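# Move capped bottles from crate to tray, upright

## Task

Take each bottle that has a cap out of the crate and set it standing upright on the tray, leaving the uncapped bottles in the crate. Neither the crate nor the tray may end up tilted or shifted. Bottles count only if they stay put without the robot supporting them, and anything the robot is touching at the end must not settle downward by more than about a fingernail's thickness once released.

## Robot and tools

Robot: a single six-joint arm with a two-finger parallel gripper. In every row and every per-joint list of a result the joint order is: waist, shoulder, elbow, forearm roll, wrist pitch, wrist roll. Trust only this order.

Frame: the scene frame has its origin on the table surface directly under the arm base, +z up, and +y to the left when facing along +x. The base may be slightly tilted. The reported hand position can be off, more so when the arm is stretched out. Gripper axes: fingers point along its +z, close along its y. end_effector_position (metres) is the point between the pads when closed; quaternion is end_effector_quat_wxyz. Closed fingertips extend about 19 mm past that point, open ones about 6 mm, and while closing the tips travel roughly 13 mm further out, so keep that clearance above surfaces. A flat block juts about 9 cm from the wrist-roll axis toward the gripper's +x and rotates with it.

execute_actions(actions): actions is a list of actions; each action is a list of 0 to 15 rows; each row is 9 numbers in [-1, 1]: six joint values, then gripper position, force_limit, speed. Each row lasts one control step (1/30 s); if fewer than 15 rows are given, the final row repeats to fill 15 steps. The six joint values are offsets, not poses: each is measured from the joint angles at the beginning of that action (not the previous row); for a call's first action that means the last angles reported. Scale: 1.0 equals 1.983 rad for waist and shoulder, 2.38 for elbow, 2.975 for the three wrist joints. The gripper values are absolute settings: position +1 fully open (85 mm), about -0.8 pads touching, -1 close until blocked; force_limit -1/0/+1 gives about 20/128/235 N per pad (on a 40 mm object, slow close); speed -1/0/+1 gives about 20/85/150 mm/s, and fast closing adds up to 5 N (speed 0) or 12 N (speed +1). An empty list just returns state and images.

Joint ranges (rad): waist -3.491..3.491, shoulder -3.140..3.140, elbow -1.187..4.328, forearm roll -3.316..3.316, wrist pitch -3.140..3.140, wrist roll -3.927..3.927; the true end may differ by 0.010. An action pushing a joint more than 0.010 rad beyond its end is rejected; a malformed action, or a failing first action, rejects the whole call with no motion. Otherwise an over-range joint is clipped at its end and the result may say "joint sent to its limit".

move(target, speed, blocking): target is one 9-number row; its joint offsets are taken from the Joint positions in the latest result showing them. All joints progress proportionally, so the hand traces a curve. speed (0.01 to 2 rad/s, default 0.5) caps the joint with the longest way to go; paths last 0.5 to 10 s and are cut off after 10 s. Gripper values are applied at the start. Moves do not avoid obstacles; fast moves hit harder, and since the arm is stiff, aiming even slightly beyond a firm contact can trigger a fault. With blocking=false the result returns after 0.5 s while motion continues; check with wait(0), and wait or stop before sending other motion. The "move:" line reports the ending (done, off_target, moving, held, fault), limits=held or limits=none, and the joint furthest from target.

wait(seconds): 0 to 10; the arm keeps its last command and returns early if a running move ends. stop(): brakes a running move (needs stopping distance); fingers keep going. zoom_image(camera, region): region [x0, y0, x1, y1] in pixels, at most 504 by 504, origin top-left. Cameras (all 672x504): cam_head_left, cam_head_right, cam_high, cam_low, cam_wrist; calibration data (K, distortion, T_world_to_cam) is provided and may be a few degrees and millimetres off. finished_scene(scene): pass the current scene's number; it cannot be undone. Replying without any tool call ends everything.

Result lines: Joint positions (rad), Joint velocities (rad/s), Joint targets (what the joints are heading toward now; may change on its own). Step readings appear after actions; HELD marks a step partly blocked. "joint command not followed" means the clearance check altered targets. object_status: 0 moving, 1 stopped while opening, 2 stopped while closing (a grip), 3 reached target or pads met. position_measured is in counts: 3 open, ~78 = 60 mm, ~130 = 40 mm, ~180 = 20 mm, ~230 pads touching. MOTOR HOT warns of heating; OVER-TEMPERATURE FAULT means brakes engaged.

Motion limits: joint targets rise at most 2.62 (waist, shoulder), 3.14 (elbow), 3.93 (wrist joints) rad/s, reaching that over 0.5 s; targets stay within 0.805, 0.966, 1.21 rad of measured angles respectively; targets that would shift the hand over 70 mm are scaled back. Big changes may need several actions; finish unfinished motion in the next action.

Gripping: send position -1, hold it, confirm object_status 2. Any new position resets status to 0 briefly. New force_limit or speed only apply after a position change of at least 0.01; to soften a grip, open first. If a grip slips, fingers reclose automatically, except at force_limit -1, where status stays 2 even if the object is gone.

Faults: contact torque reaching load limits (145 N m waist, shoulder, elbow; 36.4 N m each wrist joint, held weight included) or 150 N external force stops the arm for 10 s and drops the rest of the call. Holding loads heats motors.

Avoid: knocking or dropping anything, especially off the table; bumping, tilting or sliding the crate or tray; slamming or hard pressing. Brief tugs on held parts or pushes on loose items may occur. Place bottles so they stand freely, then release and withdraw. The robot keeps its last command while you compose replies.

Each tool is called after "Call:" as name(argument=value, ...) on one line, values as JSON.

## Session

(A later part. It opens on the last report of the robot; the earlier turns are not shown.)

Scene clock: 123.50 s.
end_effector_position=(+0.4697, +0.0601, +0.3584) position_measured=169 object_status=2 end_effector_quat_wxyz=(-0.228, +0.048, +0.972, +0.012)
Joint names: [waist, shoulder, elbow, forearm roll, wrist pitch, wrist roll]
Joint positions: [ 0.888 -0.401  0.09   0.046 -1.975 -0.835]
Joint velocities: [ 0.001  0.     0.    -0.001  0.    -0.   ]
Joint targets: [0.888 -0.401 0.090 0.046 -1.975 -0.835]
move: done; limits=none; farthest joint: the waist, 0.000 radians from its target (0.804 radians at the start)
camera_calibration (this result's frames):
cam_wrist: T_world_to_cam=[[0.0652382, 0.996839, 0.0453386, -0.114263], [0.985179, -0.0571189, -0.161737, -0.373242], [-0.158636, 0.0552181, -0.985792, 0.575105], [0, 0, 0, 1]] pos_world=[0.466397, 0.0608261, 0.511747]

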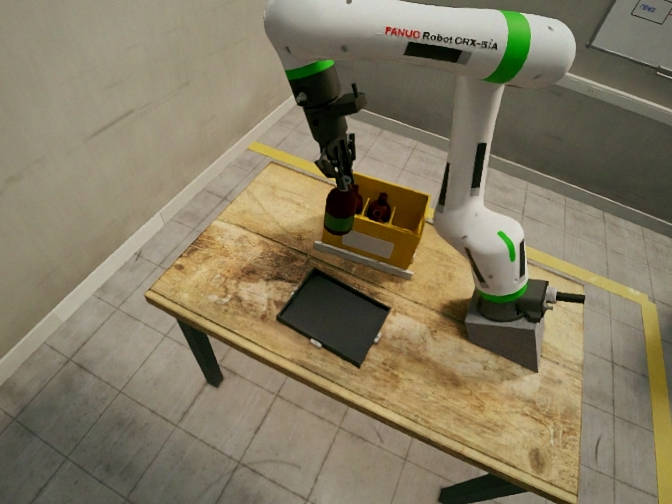

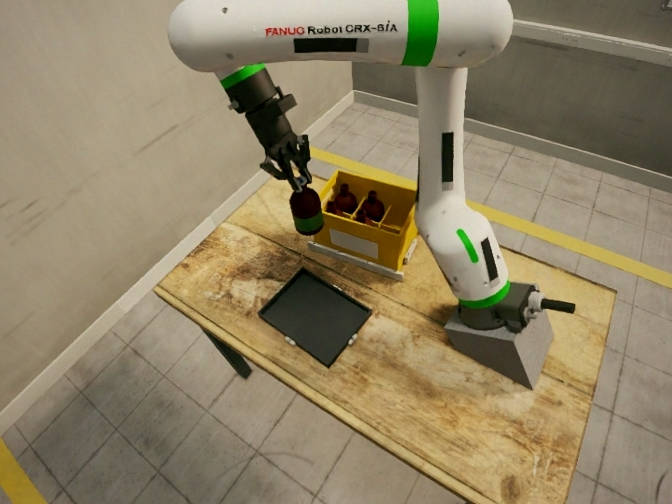

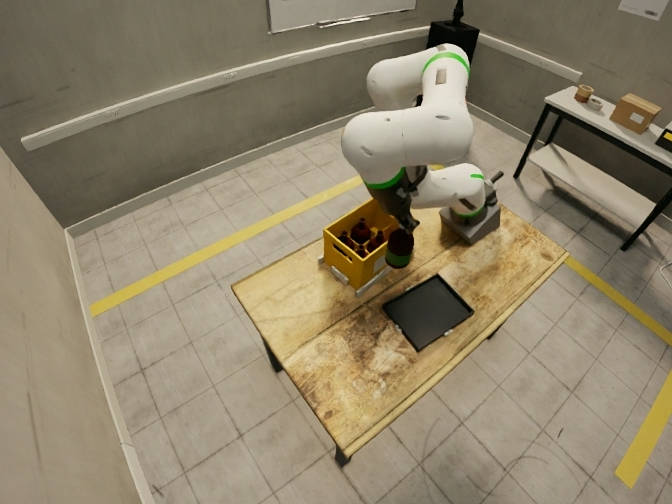

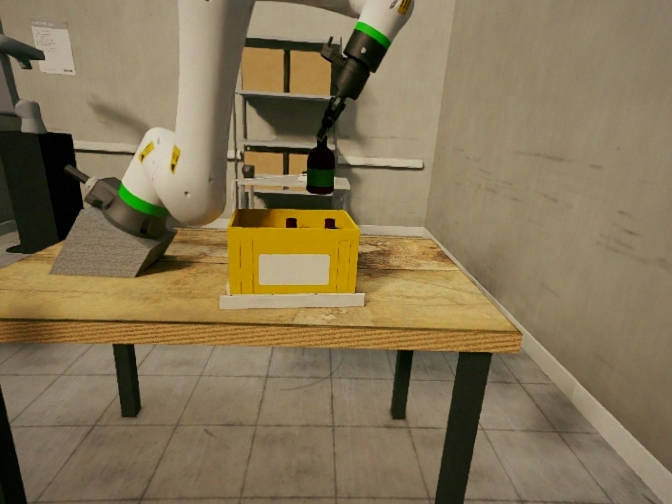

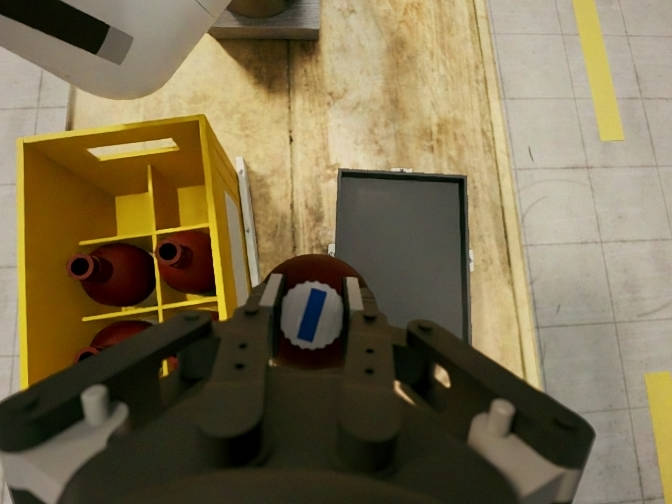

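Call:
move(target=[0.0014, 0.092, -0.1258, -0.0011, 0.1616, -0.008, -1, 0, -0.3], speed=0.5)

Scene clock: 143.03 s.
end_effector_position=(+0.4544, +0.1503, +0.1631) position_measured=169 object_status=2 end_effector_quat_wxyz=(-0.228, +0.047, +0.972, +0.012)
Joint names: [waist, shoulder, elbow, forearm roll, wrist pitch, wrist roll]
Joint positions: [ 0.891 -0.218 -0.21   0.043 -1.494 -0.858]
Joint velocities: [-0.     0.001 -0.001 -0.     0.001 -0.   ]
Joint targets: [0.891 -0.218 -0.210 0.043 -1.494 -0.858]
move: done; limits=none; farthest joint: the waist, 0.000 radians from its target (0.003 radians at the start)
camera_calibration (this result's frames):
cam_wrist: T_world_to_cam=[[0.0647544, 0.996881, 0.0451165, -0.194073], [0.985152, -0.0566576, -0.162069, -0.384587], [-0.159007, 0.0549412, -0.985747, 0.375456], [0, 0, 0, 1]] pos_world=[0.451144, 0.15105, 0.316531]

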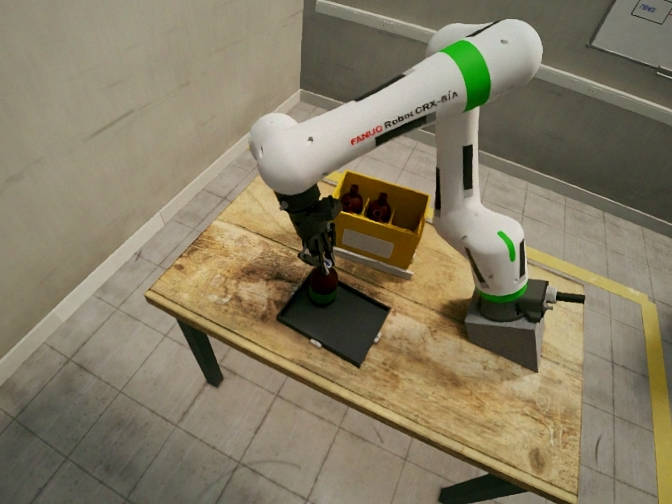

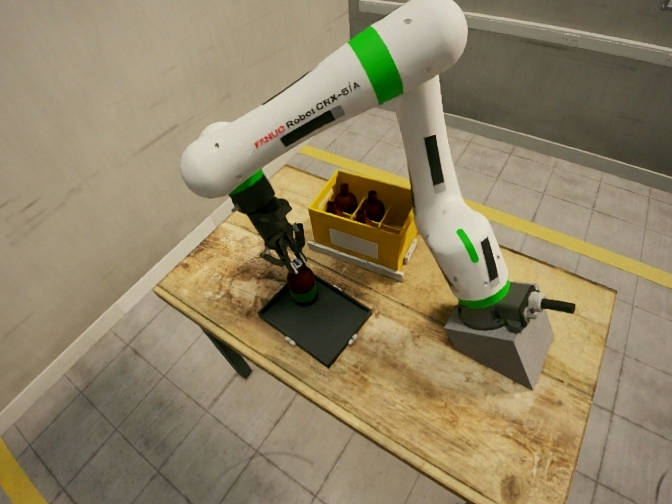

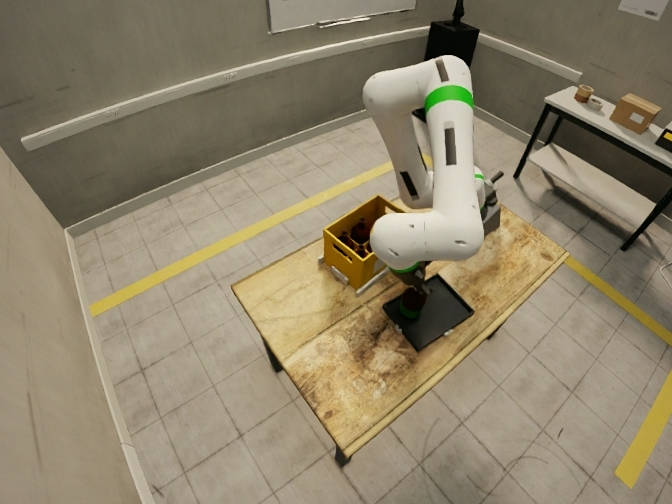

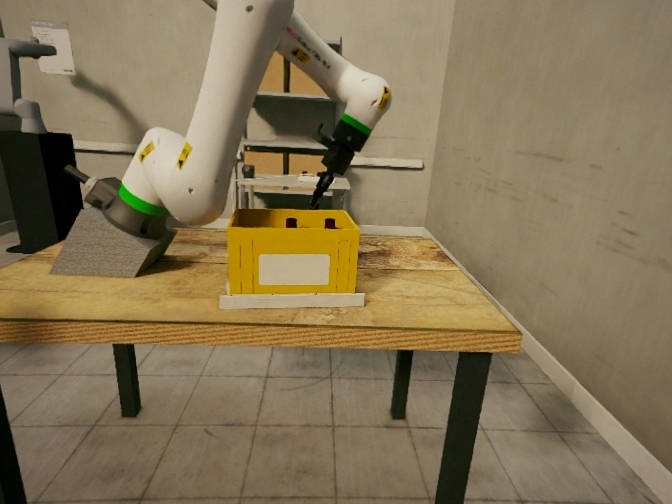

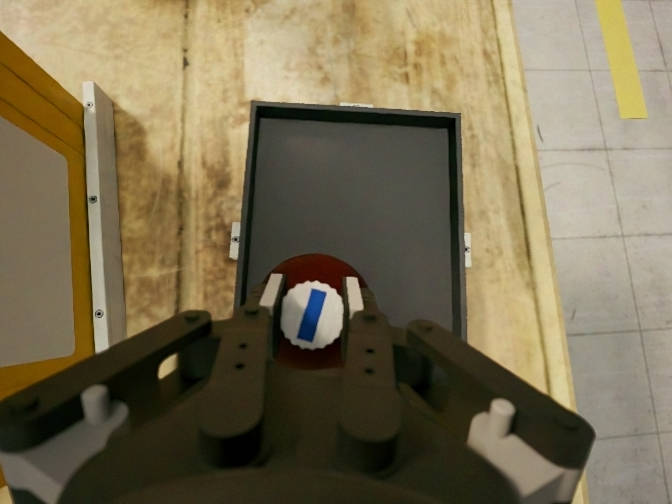

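Call:
zoom_image(camera="cam_head_right", region=[250, 240, 370, 340])

Call:
zoom_image(camera="cam_high", region=[370, 260, 480, 360])

Region (250, 240, 370, 340) of cam_head_right's 672x504 image, scaled by 4.200, with more detail than that image has.

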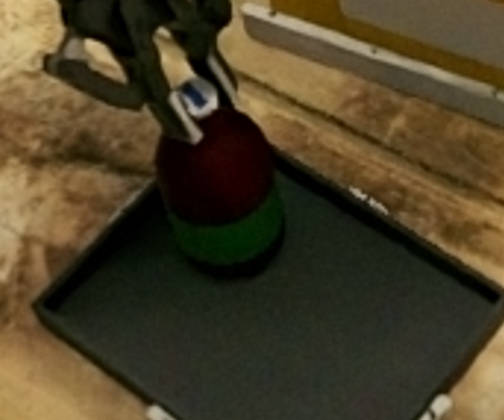

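Region (370, 260, 480, 360) of cam_high's 672x504 image, scaled by 4.582, with more detail than that image has; it fills the top 458 rows of this view, and the rest is white.

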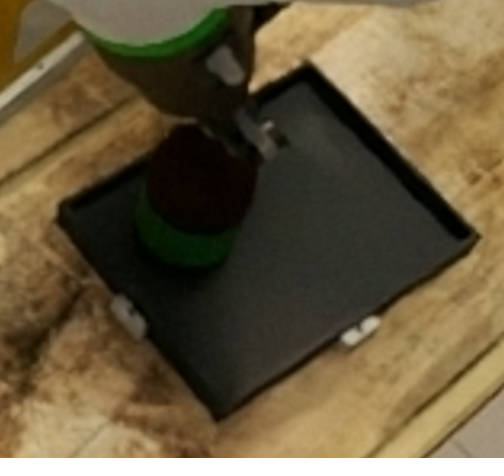

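Call:
move(target=[-0.00248, 0.00276, -0.00193, -0.00014, 0.00338, 0.00167, -1, 0, -0.3], speed=0.03)

Scene clock: 152.07 s.
end_effector_position=(+0.4543, +0.1502, +0.1586) position_measured=169 object_status=2 end_effector_quat_wxyz=(-0.228, +0.047, +0.972, +0.012)
Joint names: [waist, shoulder, elbow, forearm roll, wrist pitch, wrist roll]
Joint positions: [ 0.886 -0.213 -0.214  0.042 -1.484 -0.853]
Joint velocities: [-0.001  0.001 -0.    -0.     0.     0.001]
Joint targets: [0.886 -0.213 -0.214 0.042 -1.484 -0.853]
move: done; limits=none; farthest joint: the waist, 0.000 radians from its target (0.004 radians at the start)
camera_calibration (this result's frames):
cam_wrist: T_world_to_cam=[[0.0642856, 0.996907, 0.0452046, -0.193611], [0.985155, -0.056172, -0.162218, -0.38528], [-0.159177, 0.0549618, -0.985719, 0.371073], [0, 0, 0, 1]] pos_world=[0.451073, 0.150975, 0.312026]

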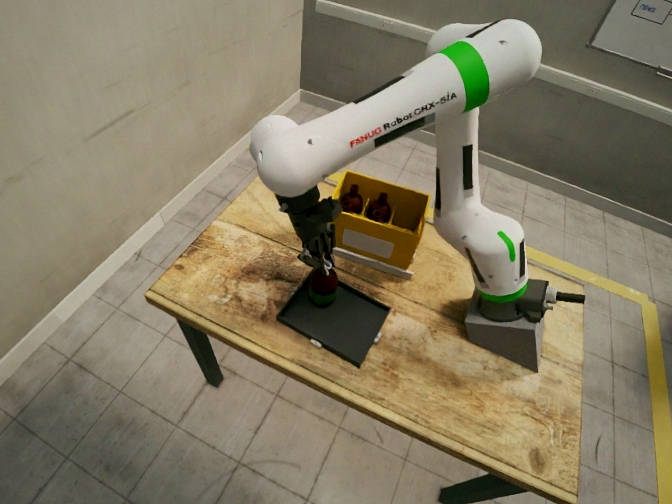

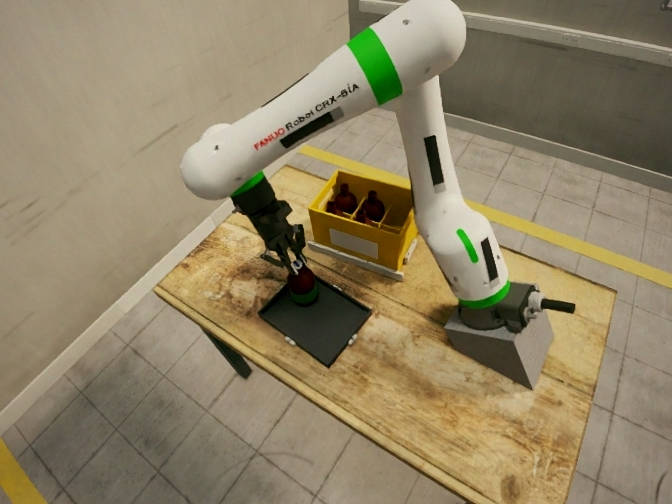

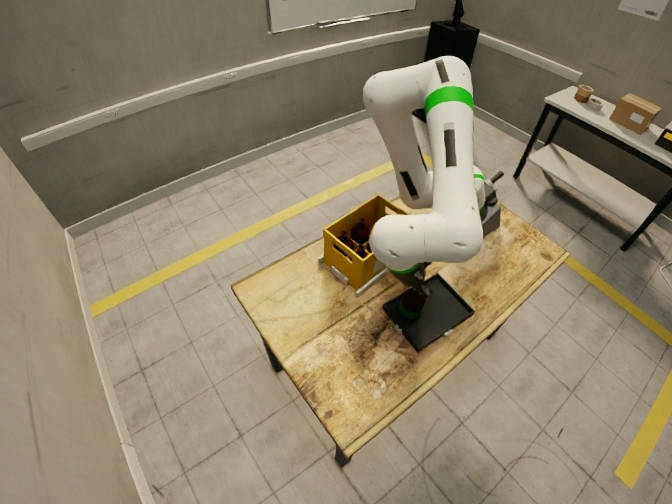

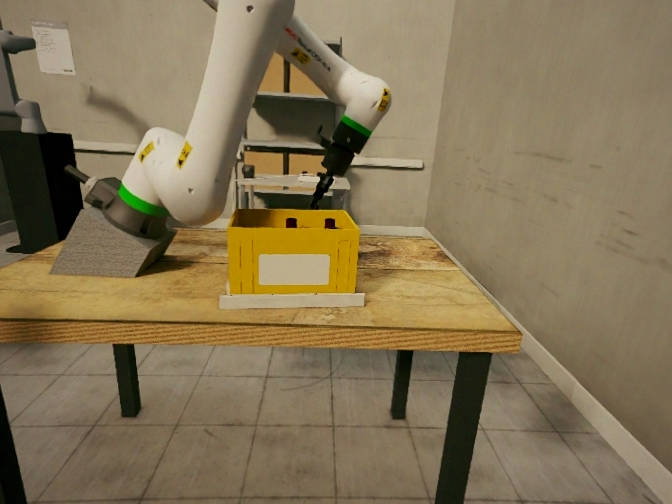

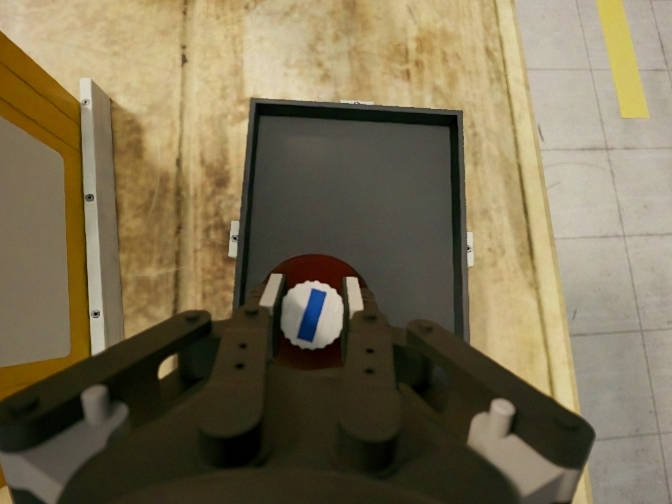

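Call:
move(target=[-0.0011, 0.00123, -0.00086, -0.00006, 0.0015, 0.00074, -1, 0, -0.3], speed=0.03)

Scene clock: 154.37 s.
end_effector_position=(+0.4543, +0.1502, +0.1567) position_measured=169 object_status=2 end_effector_quat_wxyz=(-0.228, +0.047, +0.972, +0.012)
Joint names: [waist, shoulder, elbow, forearm roll, wrist pitch, wrist roll]
Joint positions: [ 0.883 -0.211 -0.216  0.042 -1.48  -0.851]
Joint velocities: [-0.002  0.001  0.    -0.001  0.002  0.   ]
Joint targets: [0.883 -0.211 -0.216 0.042 -1.480 -0.851]
move: done; limits=none; farthest joint: the waist, 0.000 radians from its target (0.002 radians at the start)
camera_calibration (this result's frames):
cam_wrist: T_world_to_cam=[[0.0640506, 0.99692, 0.0452451, -0.193371], [0.985156, -0.055929, -0.162296, -0.385577], [-0.159265, 0.0549687, -0.985704, 0.369191], [0, 0, 0, 1]] pos_world=[0.451038, 0.150917, 0.310084]

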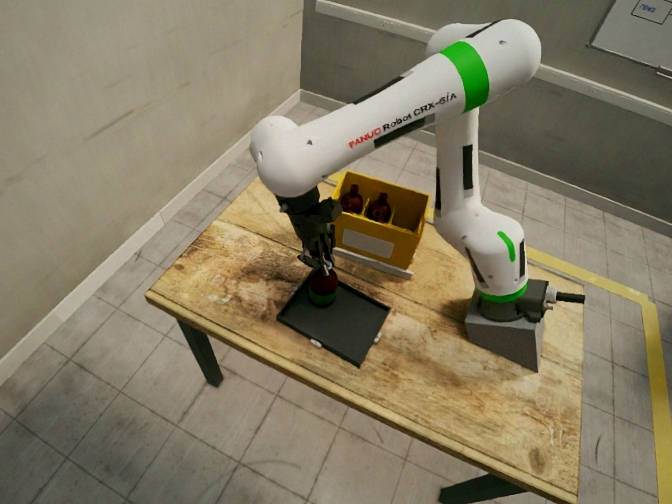

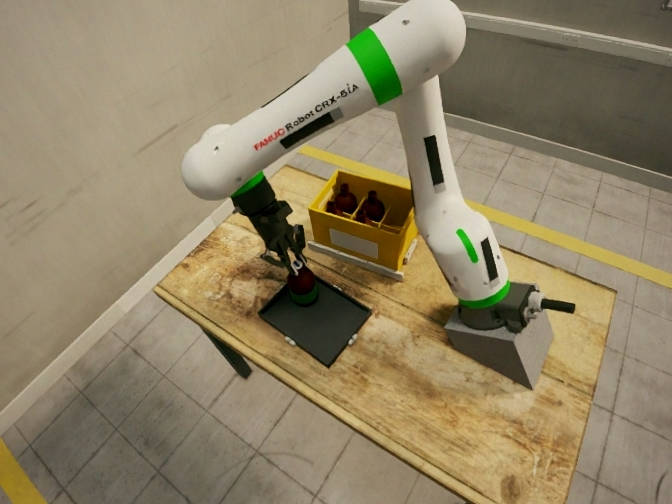

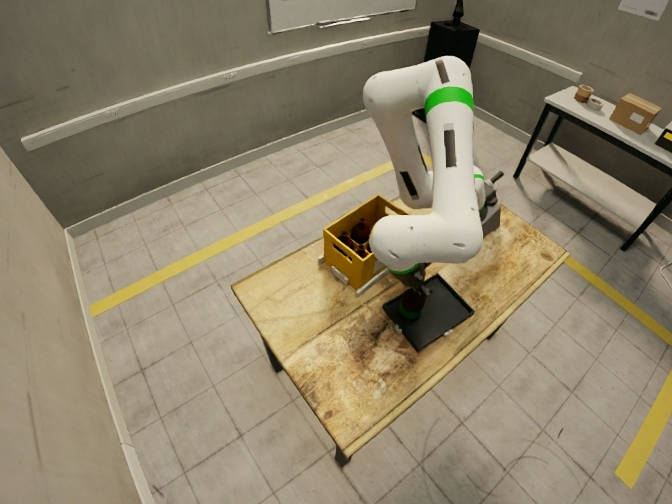

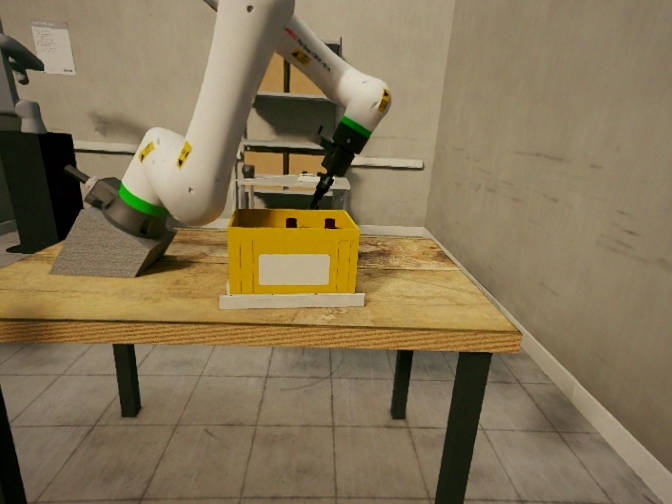

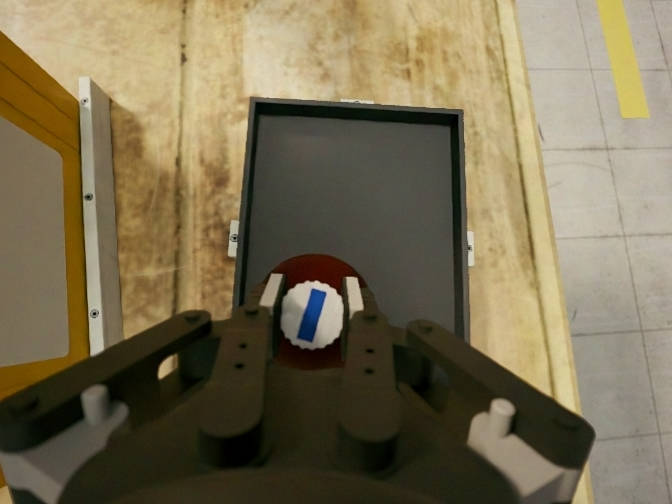

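Call:
execute_actions(actions=[])

Scene clock: 157.20 s.
end_effector_position=(+0.4543, +0.1502, +0.1566) position_measured=169 object_status=2 end_effector_quat_wxyz=(-0.228, +0.047, +0.972, +0.012)
Joint names: [waist, shoulder, elbow, forearm roll, wrist pitch, wrist roll]
Joint positions: [ 0.883 -0.211 -0.216  0.042 -1.48  -0.851]
Joint velocities: [ 0.002 -0.    -0.     0.001  0.    -0.   ]
Joint targets: [0.883 -0.211 -0.216 0.042 -1.480 -0.851]
camera_calibration (this result's frames):
cam_wrist: T_world_to_cam=[[0.0640742, 0.99692, 0.0452276, -0.193383], [0.985154, -0.055955, -0.162297, -0.385575], [-0.159266, 0.0549552, -0.985705, 0.36912], [0, 0, 0, 1]] pos_world=[0.45103, 0.150927, 0.310012]

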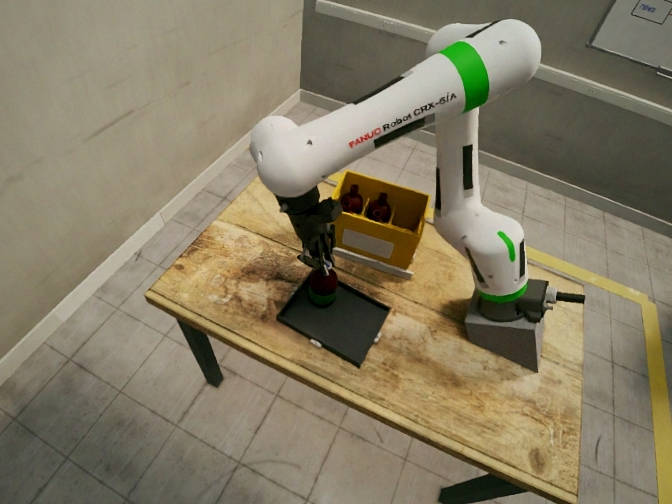

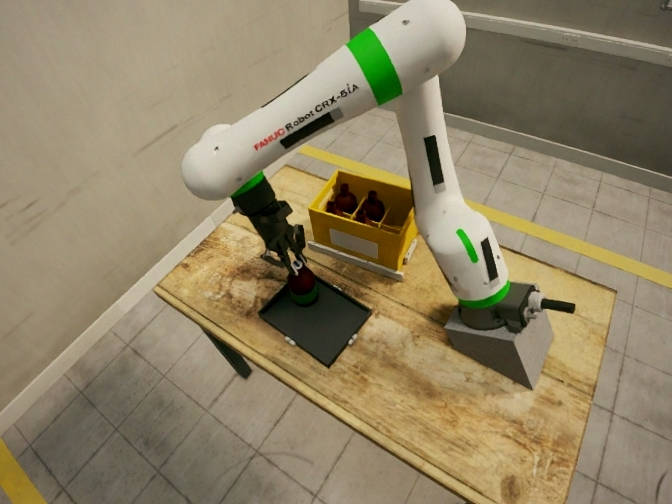

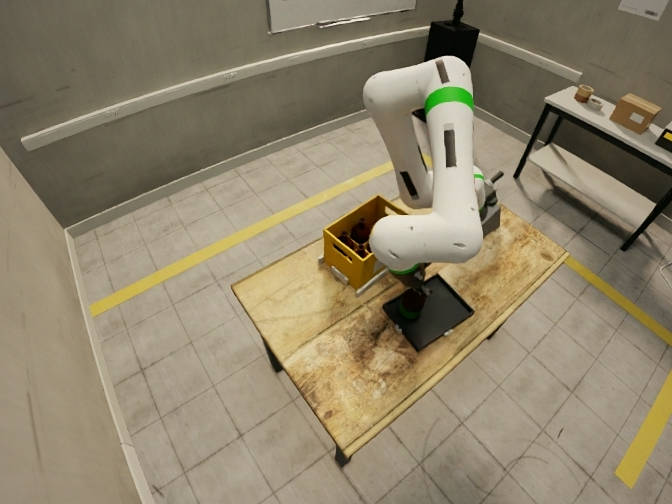

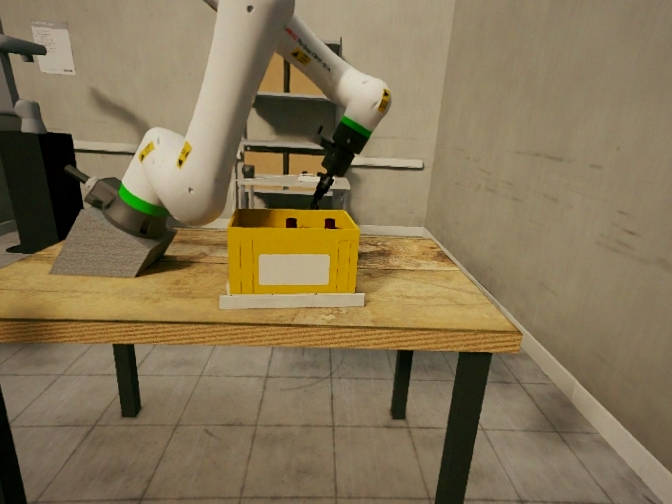

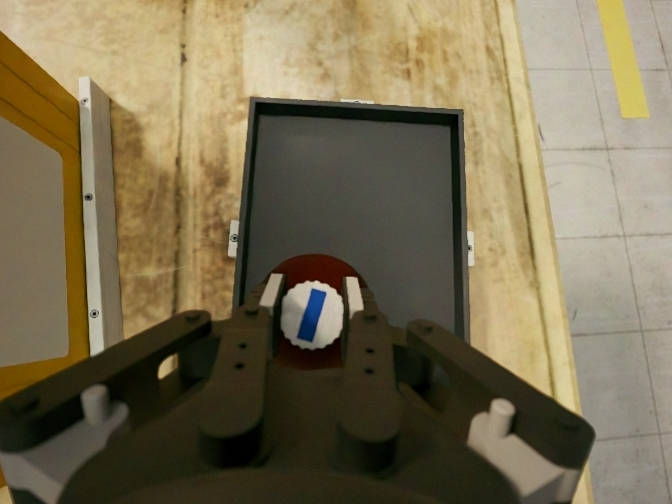

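Call:
move(target=[-0.00083, 0.00092, -0.00064, -0.00005, 0.00113, 0.00056, -1, 0, -0.3], speed=0.03)

Call:
zoom_image(camera="cam_wrist", region=[240, 220, 400, 380])

Scene clock: 161.67 s.
end_effector_position=(+0.4542, +0.1501, +0.1551) position_measured=169 object_status=2 end_effector_quat_wxyz=(-0.228, +0.047, +0.972, +0.012)
Joint names: [waist, shoulder, elbow, forearm roll, wrist pitch, wrist roll]
Joint positions: [ 0.882 -0.209 -0.218  0.042 -1.476 -0.85 ]
Joint velocities: [ 0.    -0.    -0.001 -0.001 -0.001  0.   ]
Joint targets: [0.882 -0.209 -0.218 0.042 -1.476 -0.850]
move: done; limits=none; farthest joint: the waist, 0.000 radians from its target (0.002 radians at the start)
camera_calibration (this result's frames):
cam_wrist: T_world_to_cam=[[0.0639231, 0.996928, 0.0452623, -0.193217], [0.985153, -0.0557969, -0.162357, -0.385794], [-0.159333, 0.0549686, -0.985693, 0.367654], [0, 0, 0, 1]] pos_world=[0.450997, 0.150888, 0.308503]

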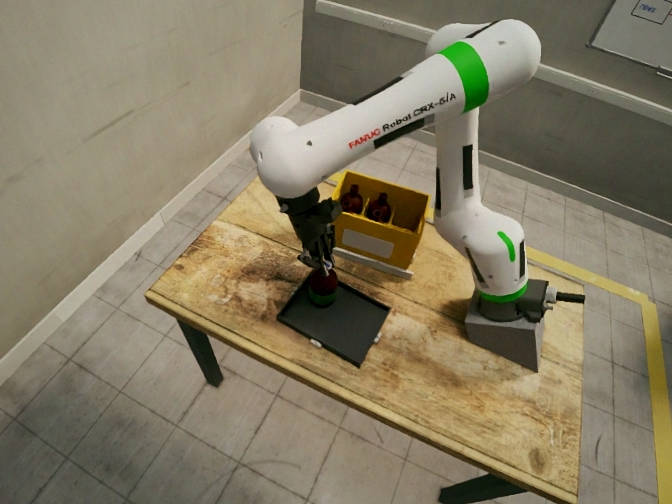

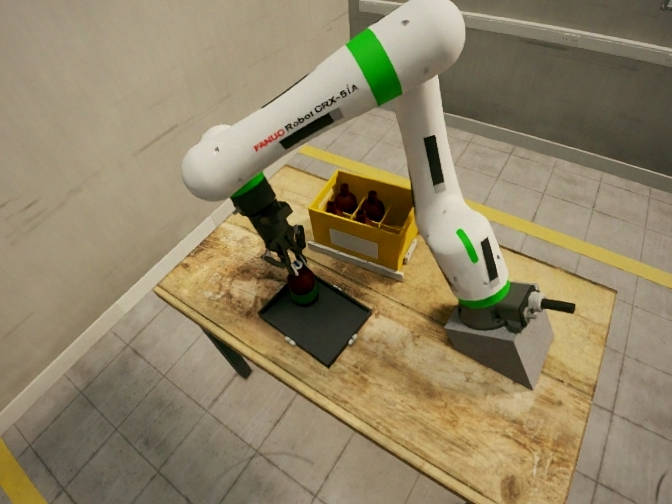

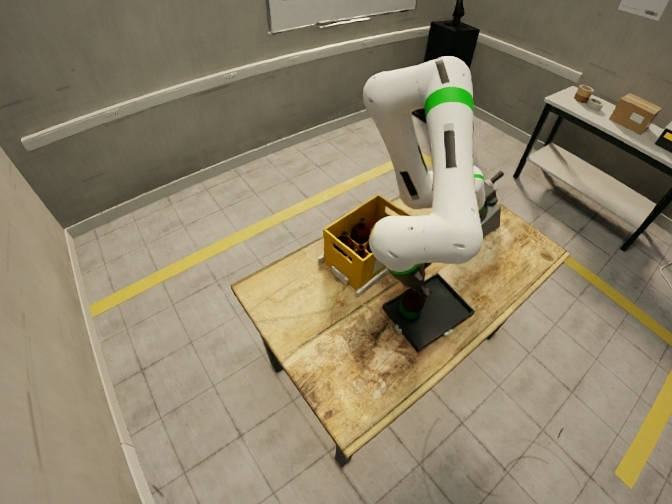

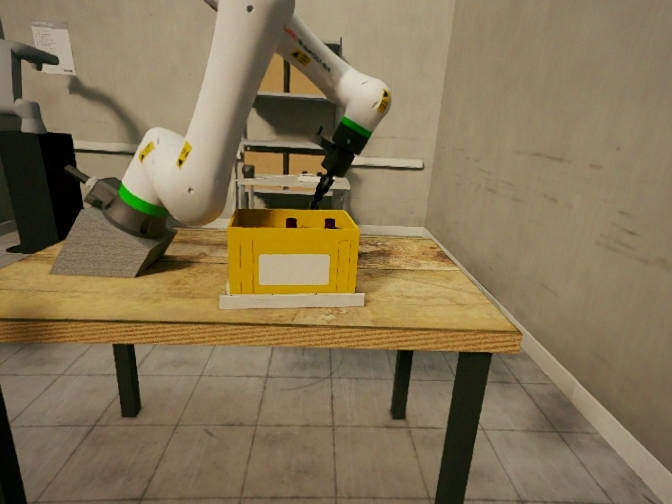

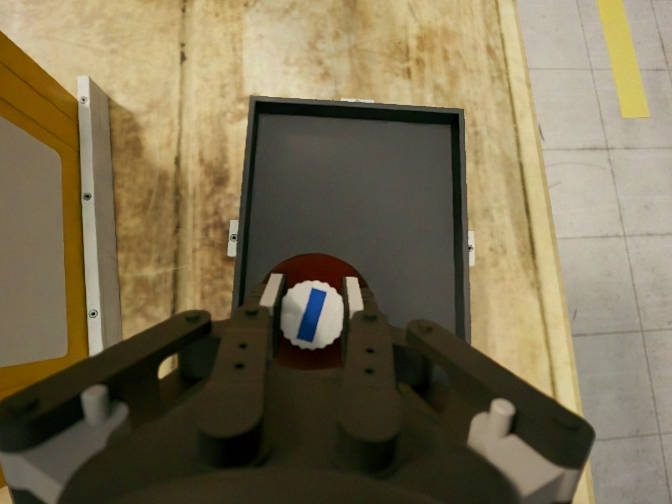

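Region (240, 220, 400, 380) of cam_wrist's 672x504 image, scaled by 3.150, with more detail than that image has.

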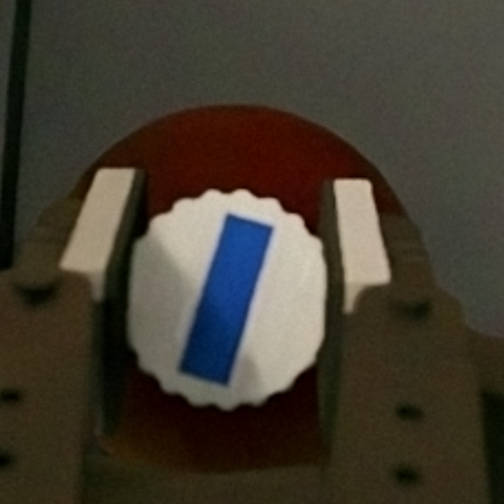

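Call:
execute_actions(actions=[[[0,0,0,0,0,0,0.15,0,0]]])

Call:
zoom_image(camera="cam_wrist", region=[240, 220, 400, 380])

Scene clock: 164.87 s.
end_effector_position=(+0.4543, +0.1501, +0.1551) position_measured=110 object_status=0 end_effector_quat_wxyz=(-0.228, +0.047, +0.972, +0.012)
Joint names: [waist, shoulder, elbow, forearm roll, wrist pitch, wrist roll]
Joint positions: [ 0.882 -0.209 -0.218  0.042 -1.476 -0.85 ]
Joint velocities: [ 0.    -0.     0.     0.    -0.001 -0.   ]
Joint targets: [0.882 -0.209 -0.218 0.042 -1.476 -0.850]
Step readings (joint positions):
0: [0.882 -0.209 -0.218 0.042 -1.476 -0.850]
1: [0.882 -0.209 -0.218 0.042 -1.476 -0.850]
2: [0.882 -0.209 -0.218 0.042 -1.475 -0.850]
4: [0.882 -0.208 -0.218 0.042 -1.475 -0.850]
8: [0.882 -0.208 -0.218 0.042 -1.475 -0.850]
15: Joint positions above
camera_calibration (this result's frames):
cam_wrist: T_world_to_cam=[[0.0640976, 0.996918, 0.045227, -0.193249], [0.985144, -0.0559751, -0.162353, -0.38579], [-0.159321, 0.0549615, -0.985696, 0.36762], [0, 0, 0, 1]] pos_world=[0.451016, 0.150854, 0.308468]

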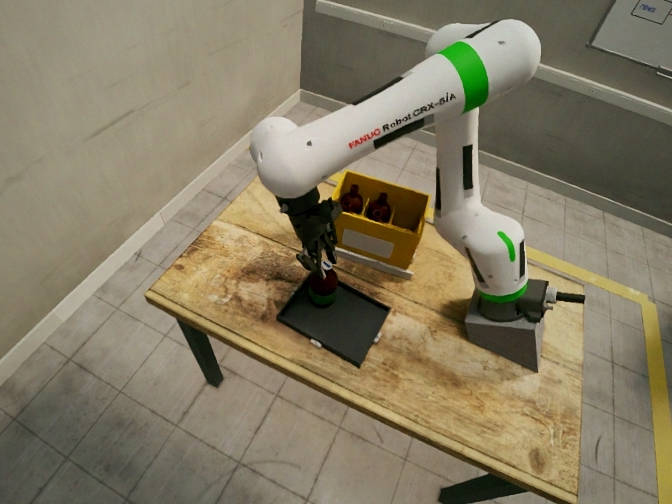

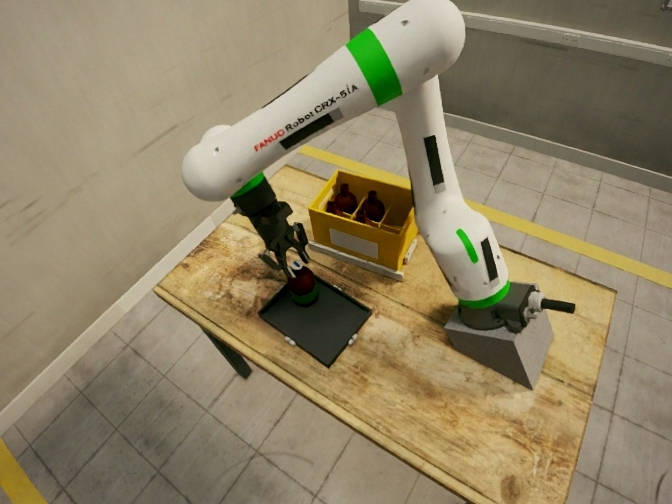

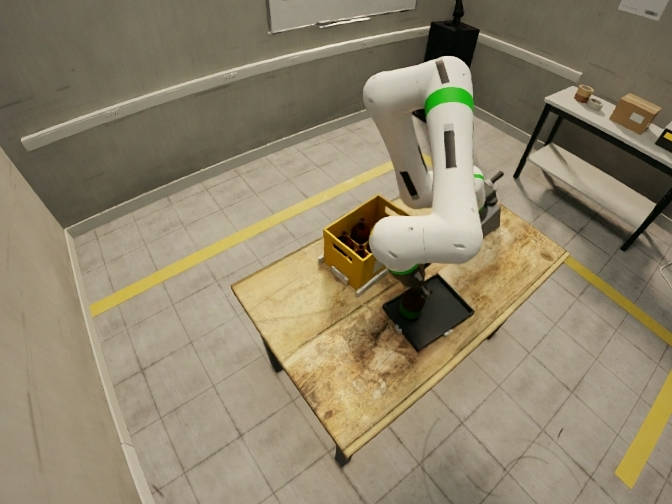

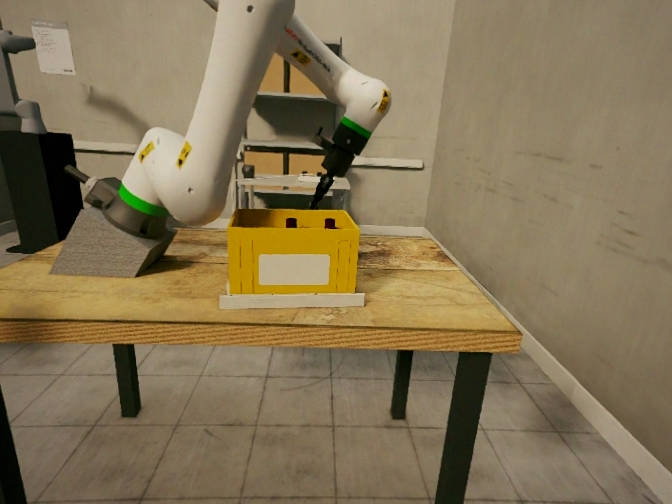

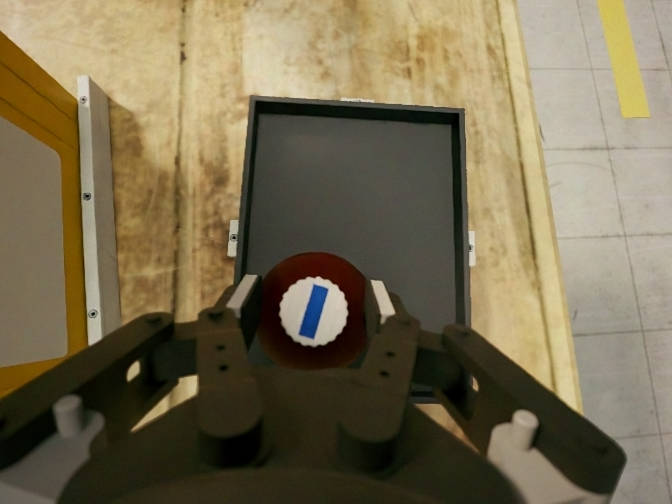

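Region (240, 220, 400, 380) of cam_wrist's 672x504 image, scaled by 3.150, with more detail than that image has.

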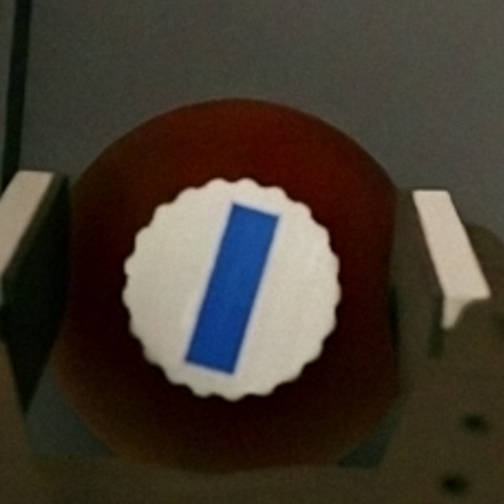

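Call:
move(target=[0, 0, 0.05, 0, -0.04, 0, 0.15, 0, 0], speed=0.4)

Call:
zoom_image(camera="cam_head_right", region=[240, 160, 440, 380])

Scene clock: 167.90 s.
end_effector_position=(+0.4789, +0.1470, +0.1998) position_measured=110 object_status=3 end_effector_quat_wxyz=(-0.228, +0.049, +0.972, +0.011)
Joint names: [waist, shoulder, elbow, forearm roll, wrist pitch, wrist roll]
Joint positions: [ 0.882 -0.209 -0.099  0.042 -1.595 -0.85 ]
Joint velocities: [ 0.001 -0.001  0.001  0.    -0.001  0.   ]
Joint targets: [0.882 -0.209 -0.099 0.042 -1.595 -0.850]
move: done; limits=none; farthest joint: the waist, 0.000 radians from its target (0.000 radians at the start)
camera_calibration (this result's frames):
cam_wrist: T_world_to_cam=[[0.0684359, 0.996735, 0.0428391, -0.195356], [0.984869, -0.0606438, -0.162343, -0.402207], [-0.159215, 0.053301, -0.985804, 0.415982], [0, 0, 0, 1]] pos_world=[0.475722, 0.148154, 0.35315]

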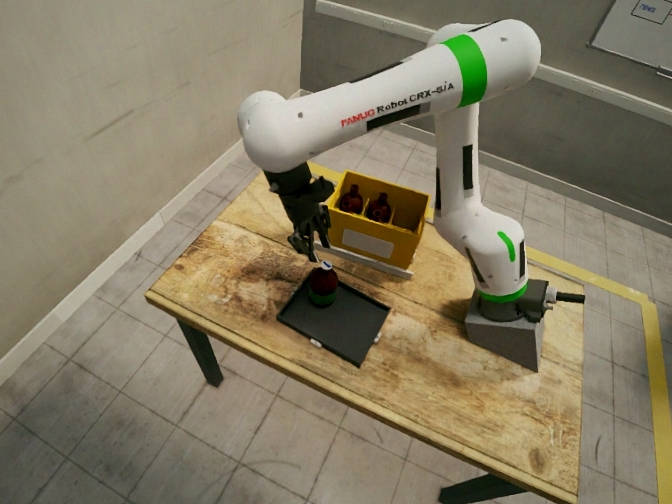

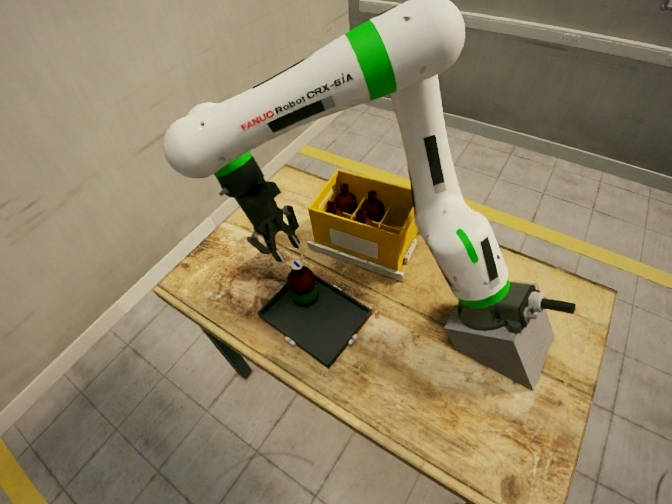

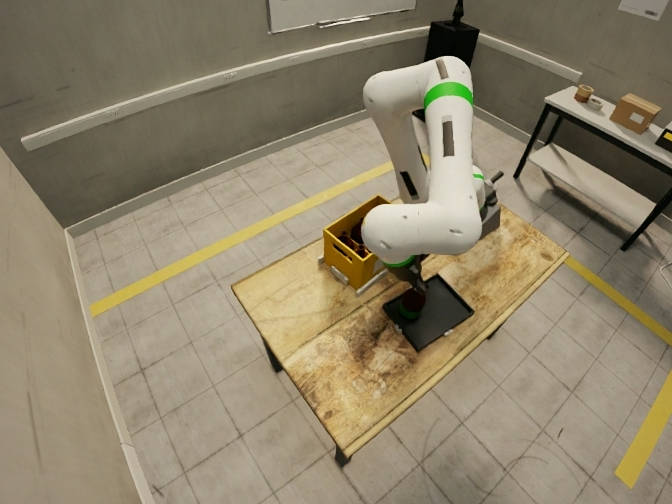

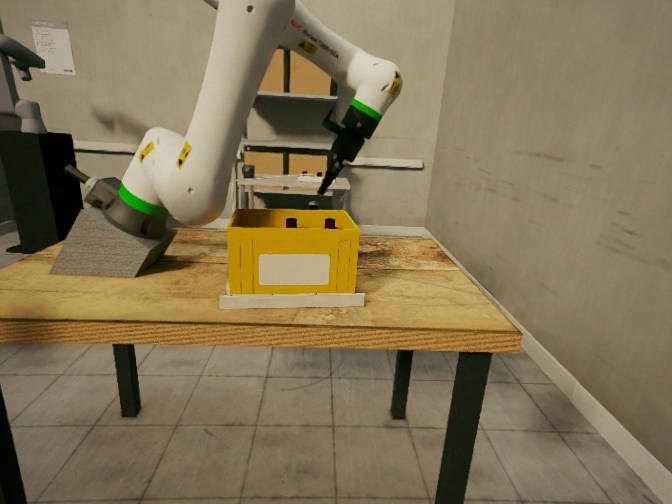

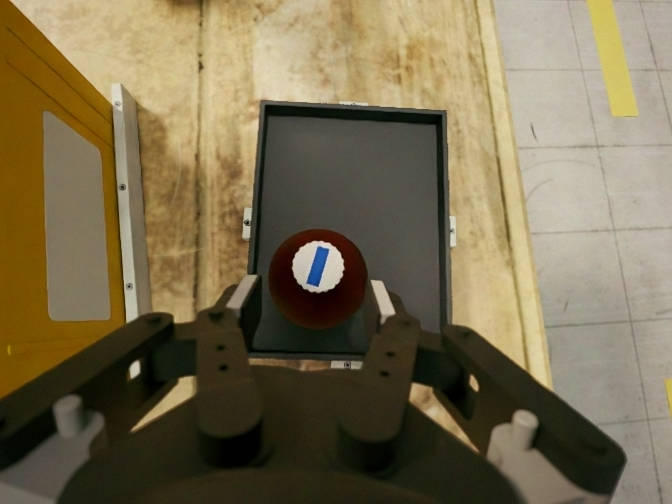

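Region (240, 160, 440, 380) of cam_head_right's 672x504 image, scaled by 2.291, with more detail than that image has; it fills the left 458 columns of this view, and the rest is white.

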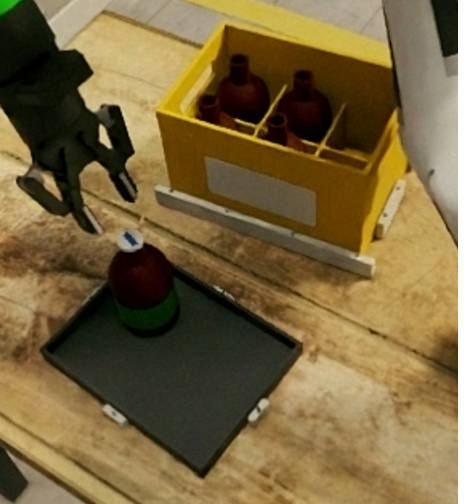

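The bottle is standing upright on the tray, and the four open bottles are still in the crate.

Call:
finished_scene(scene=2)

The scene is finished: the task was done.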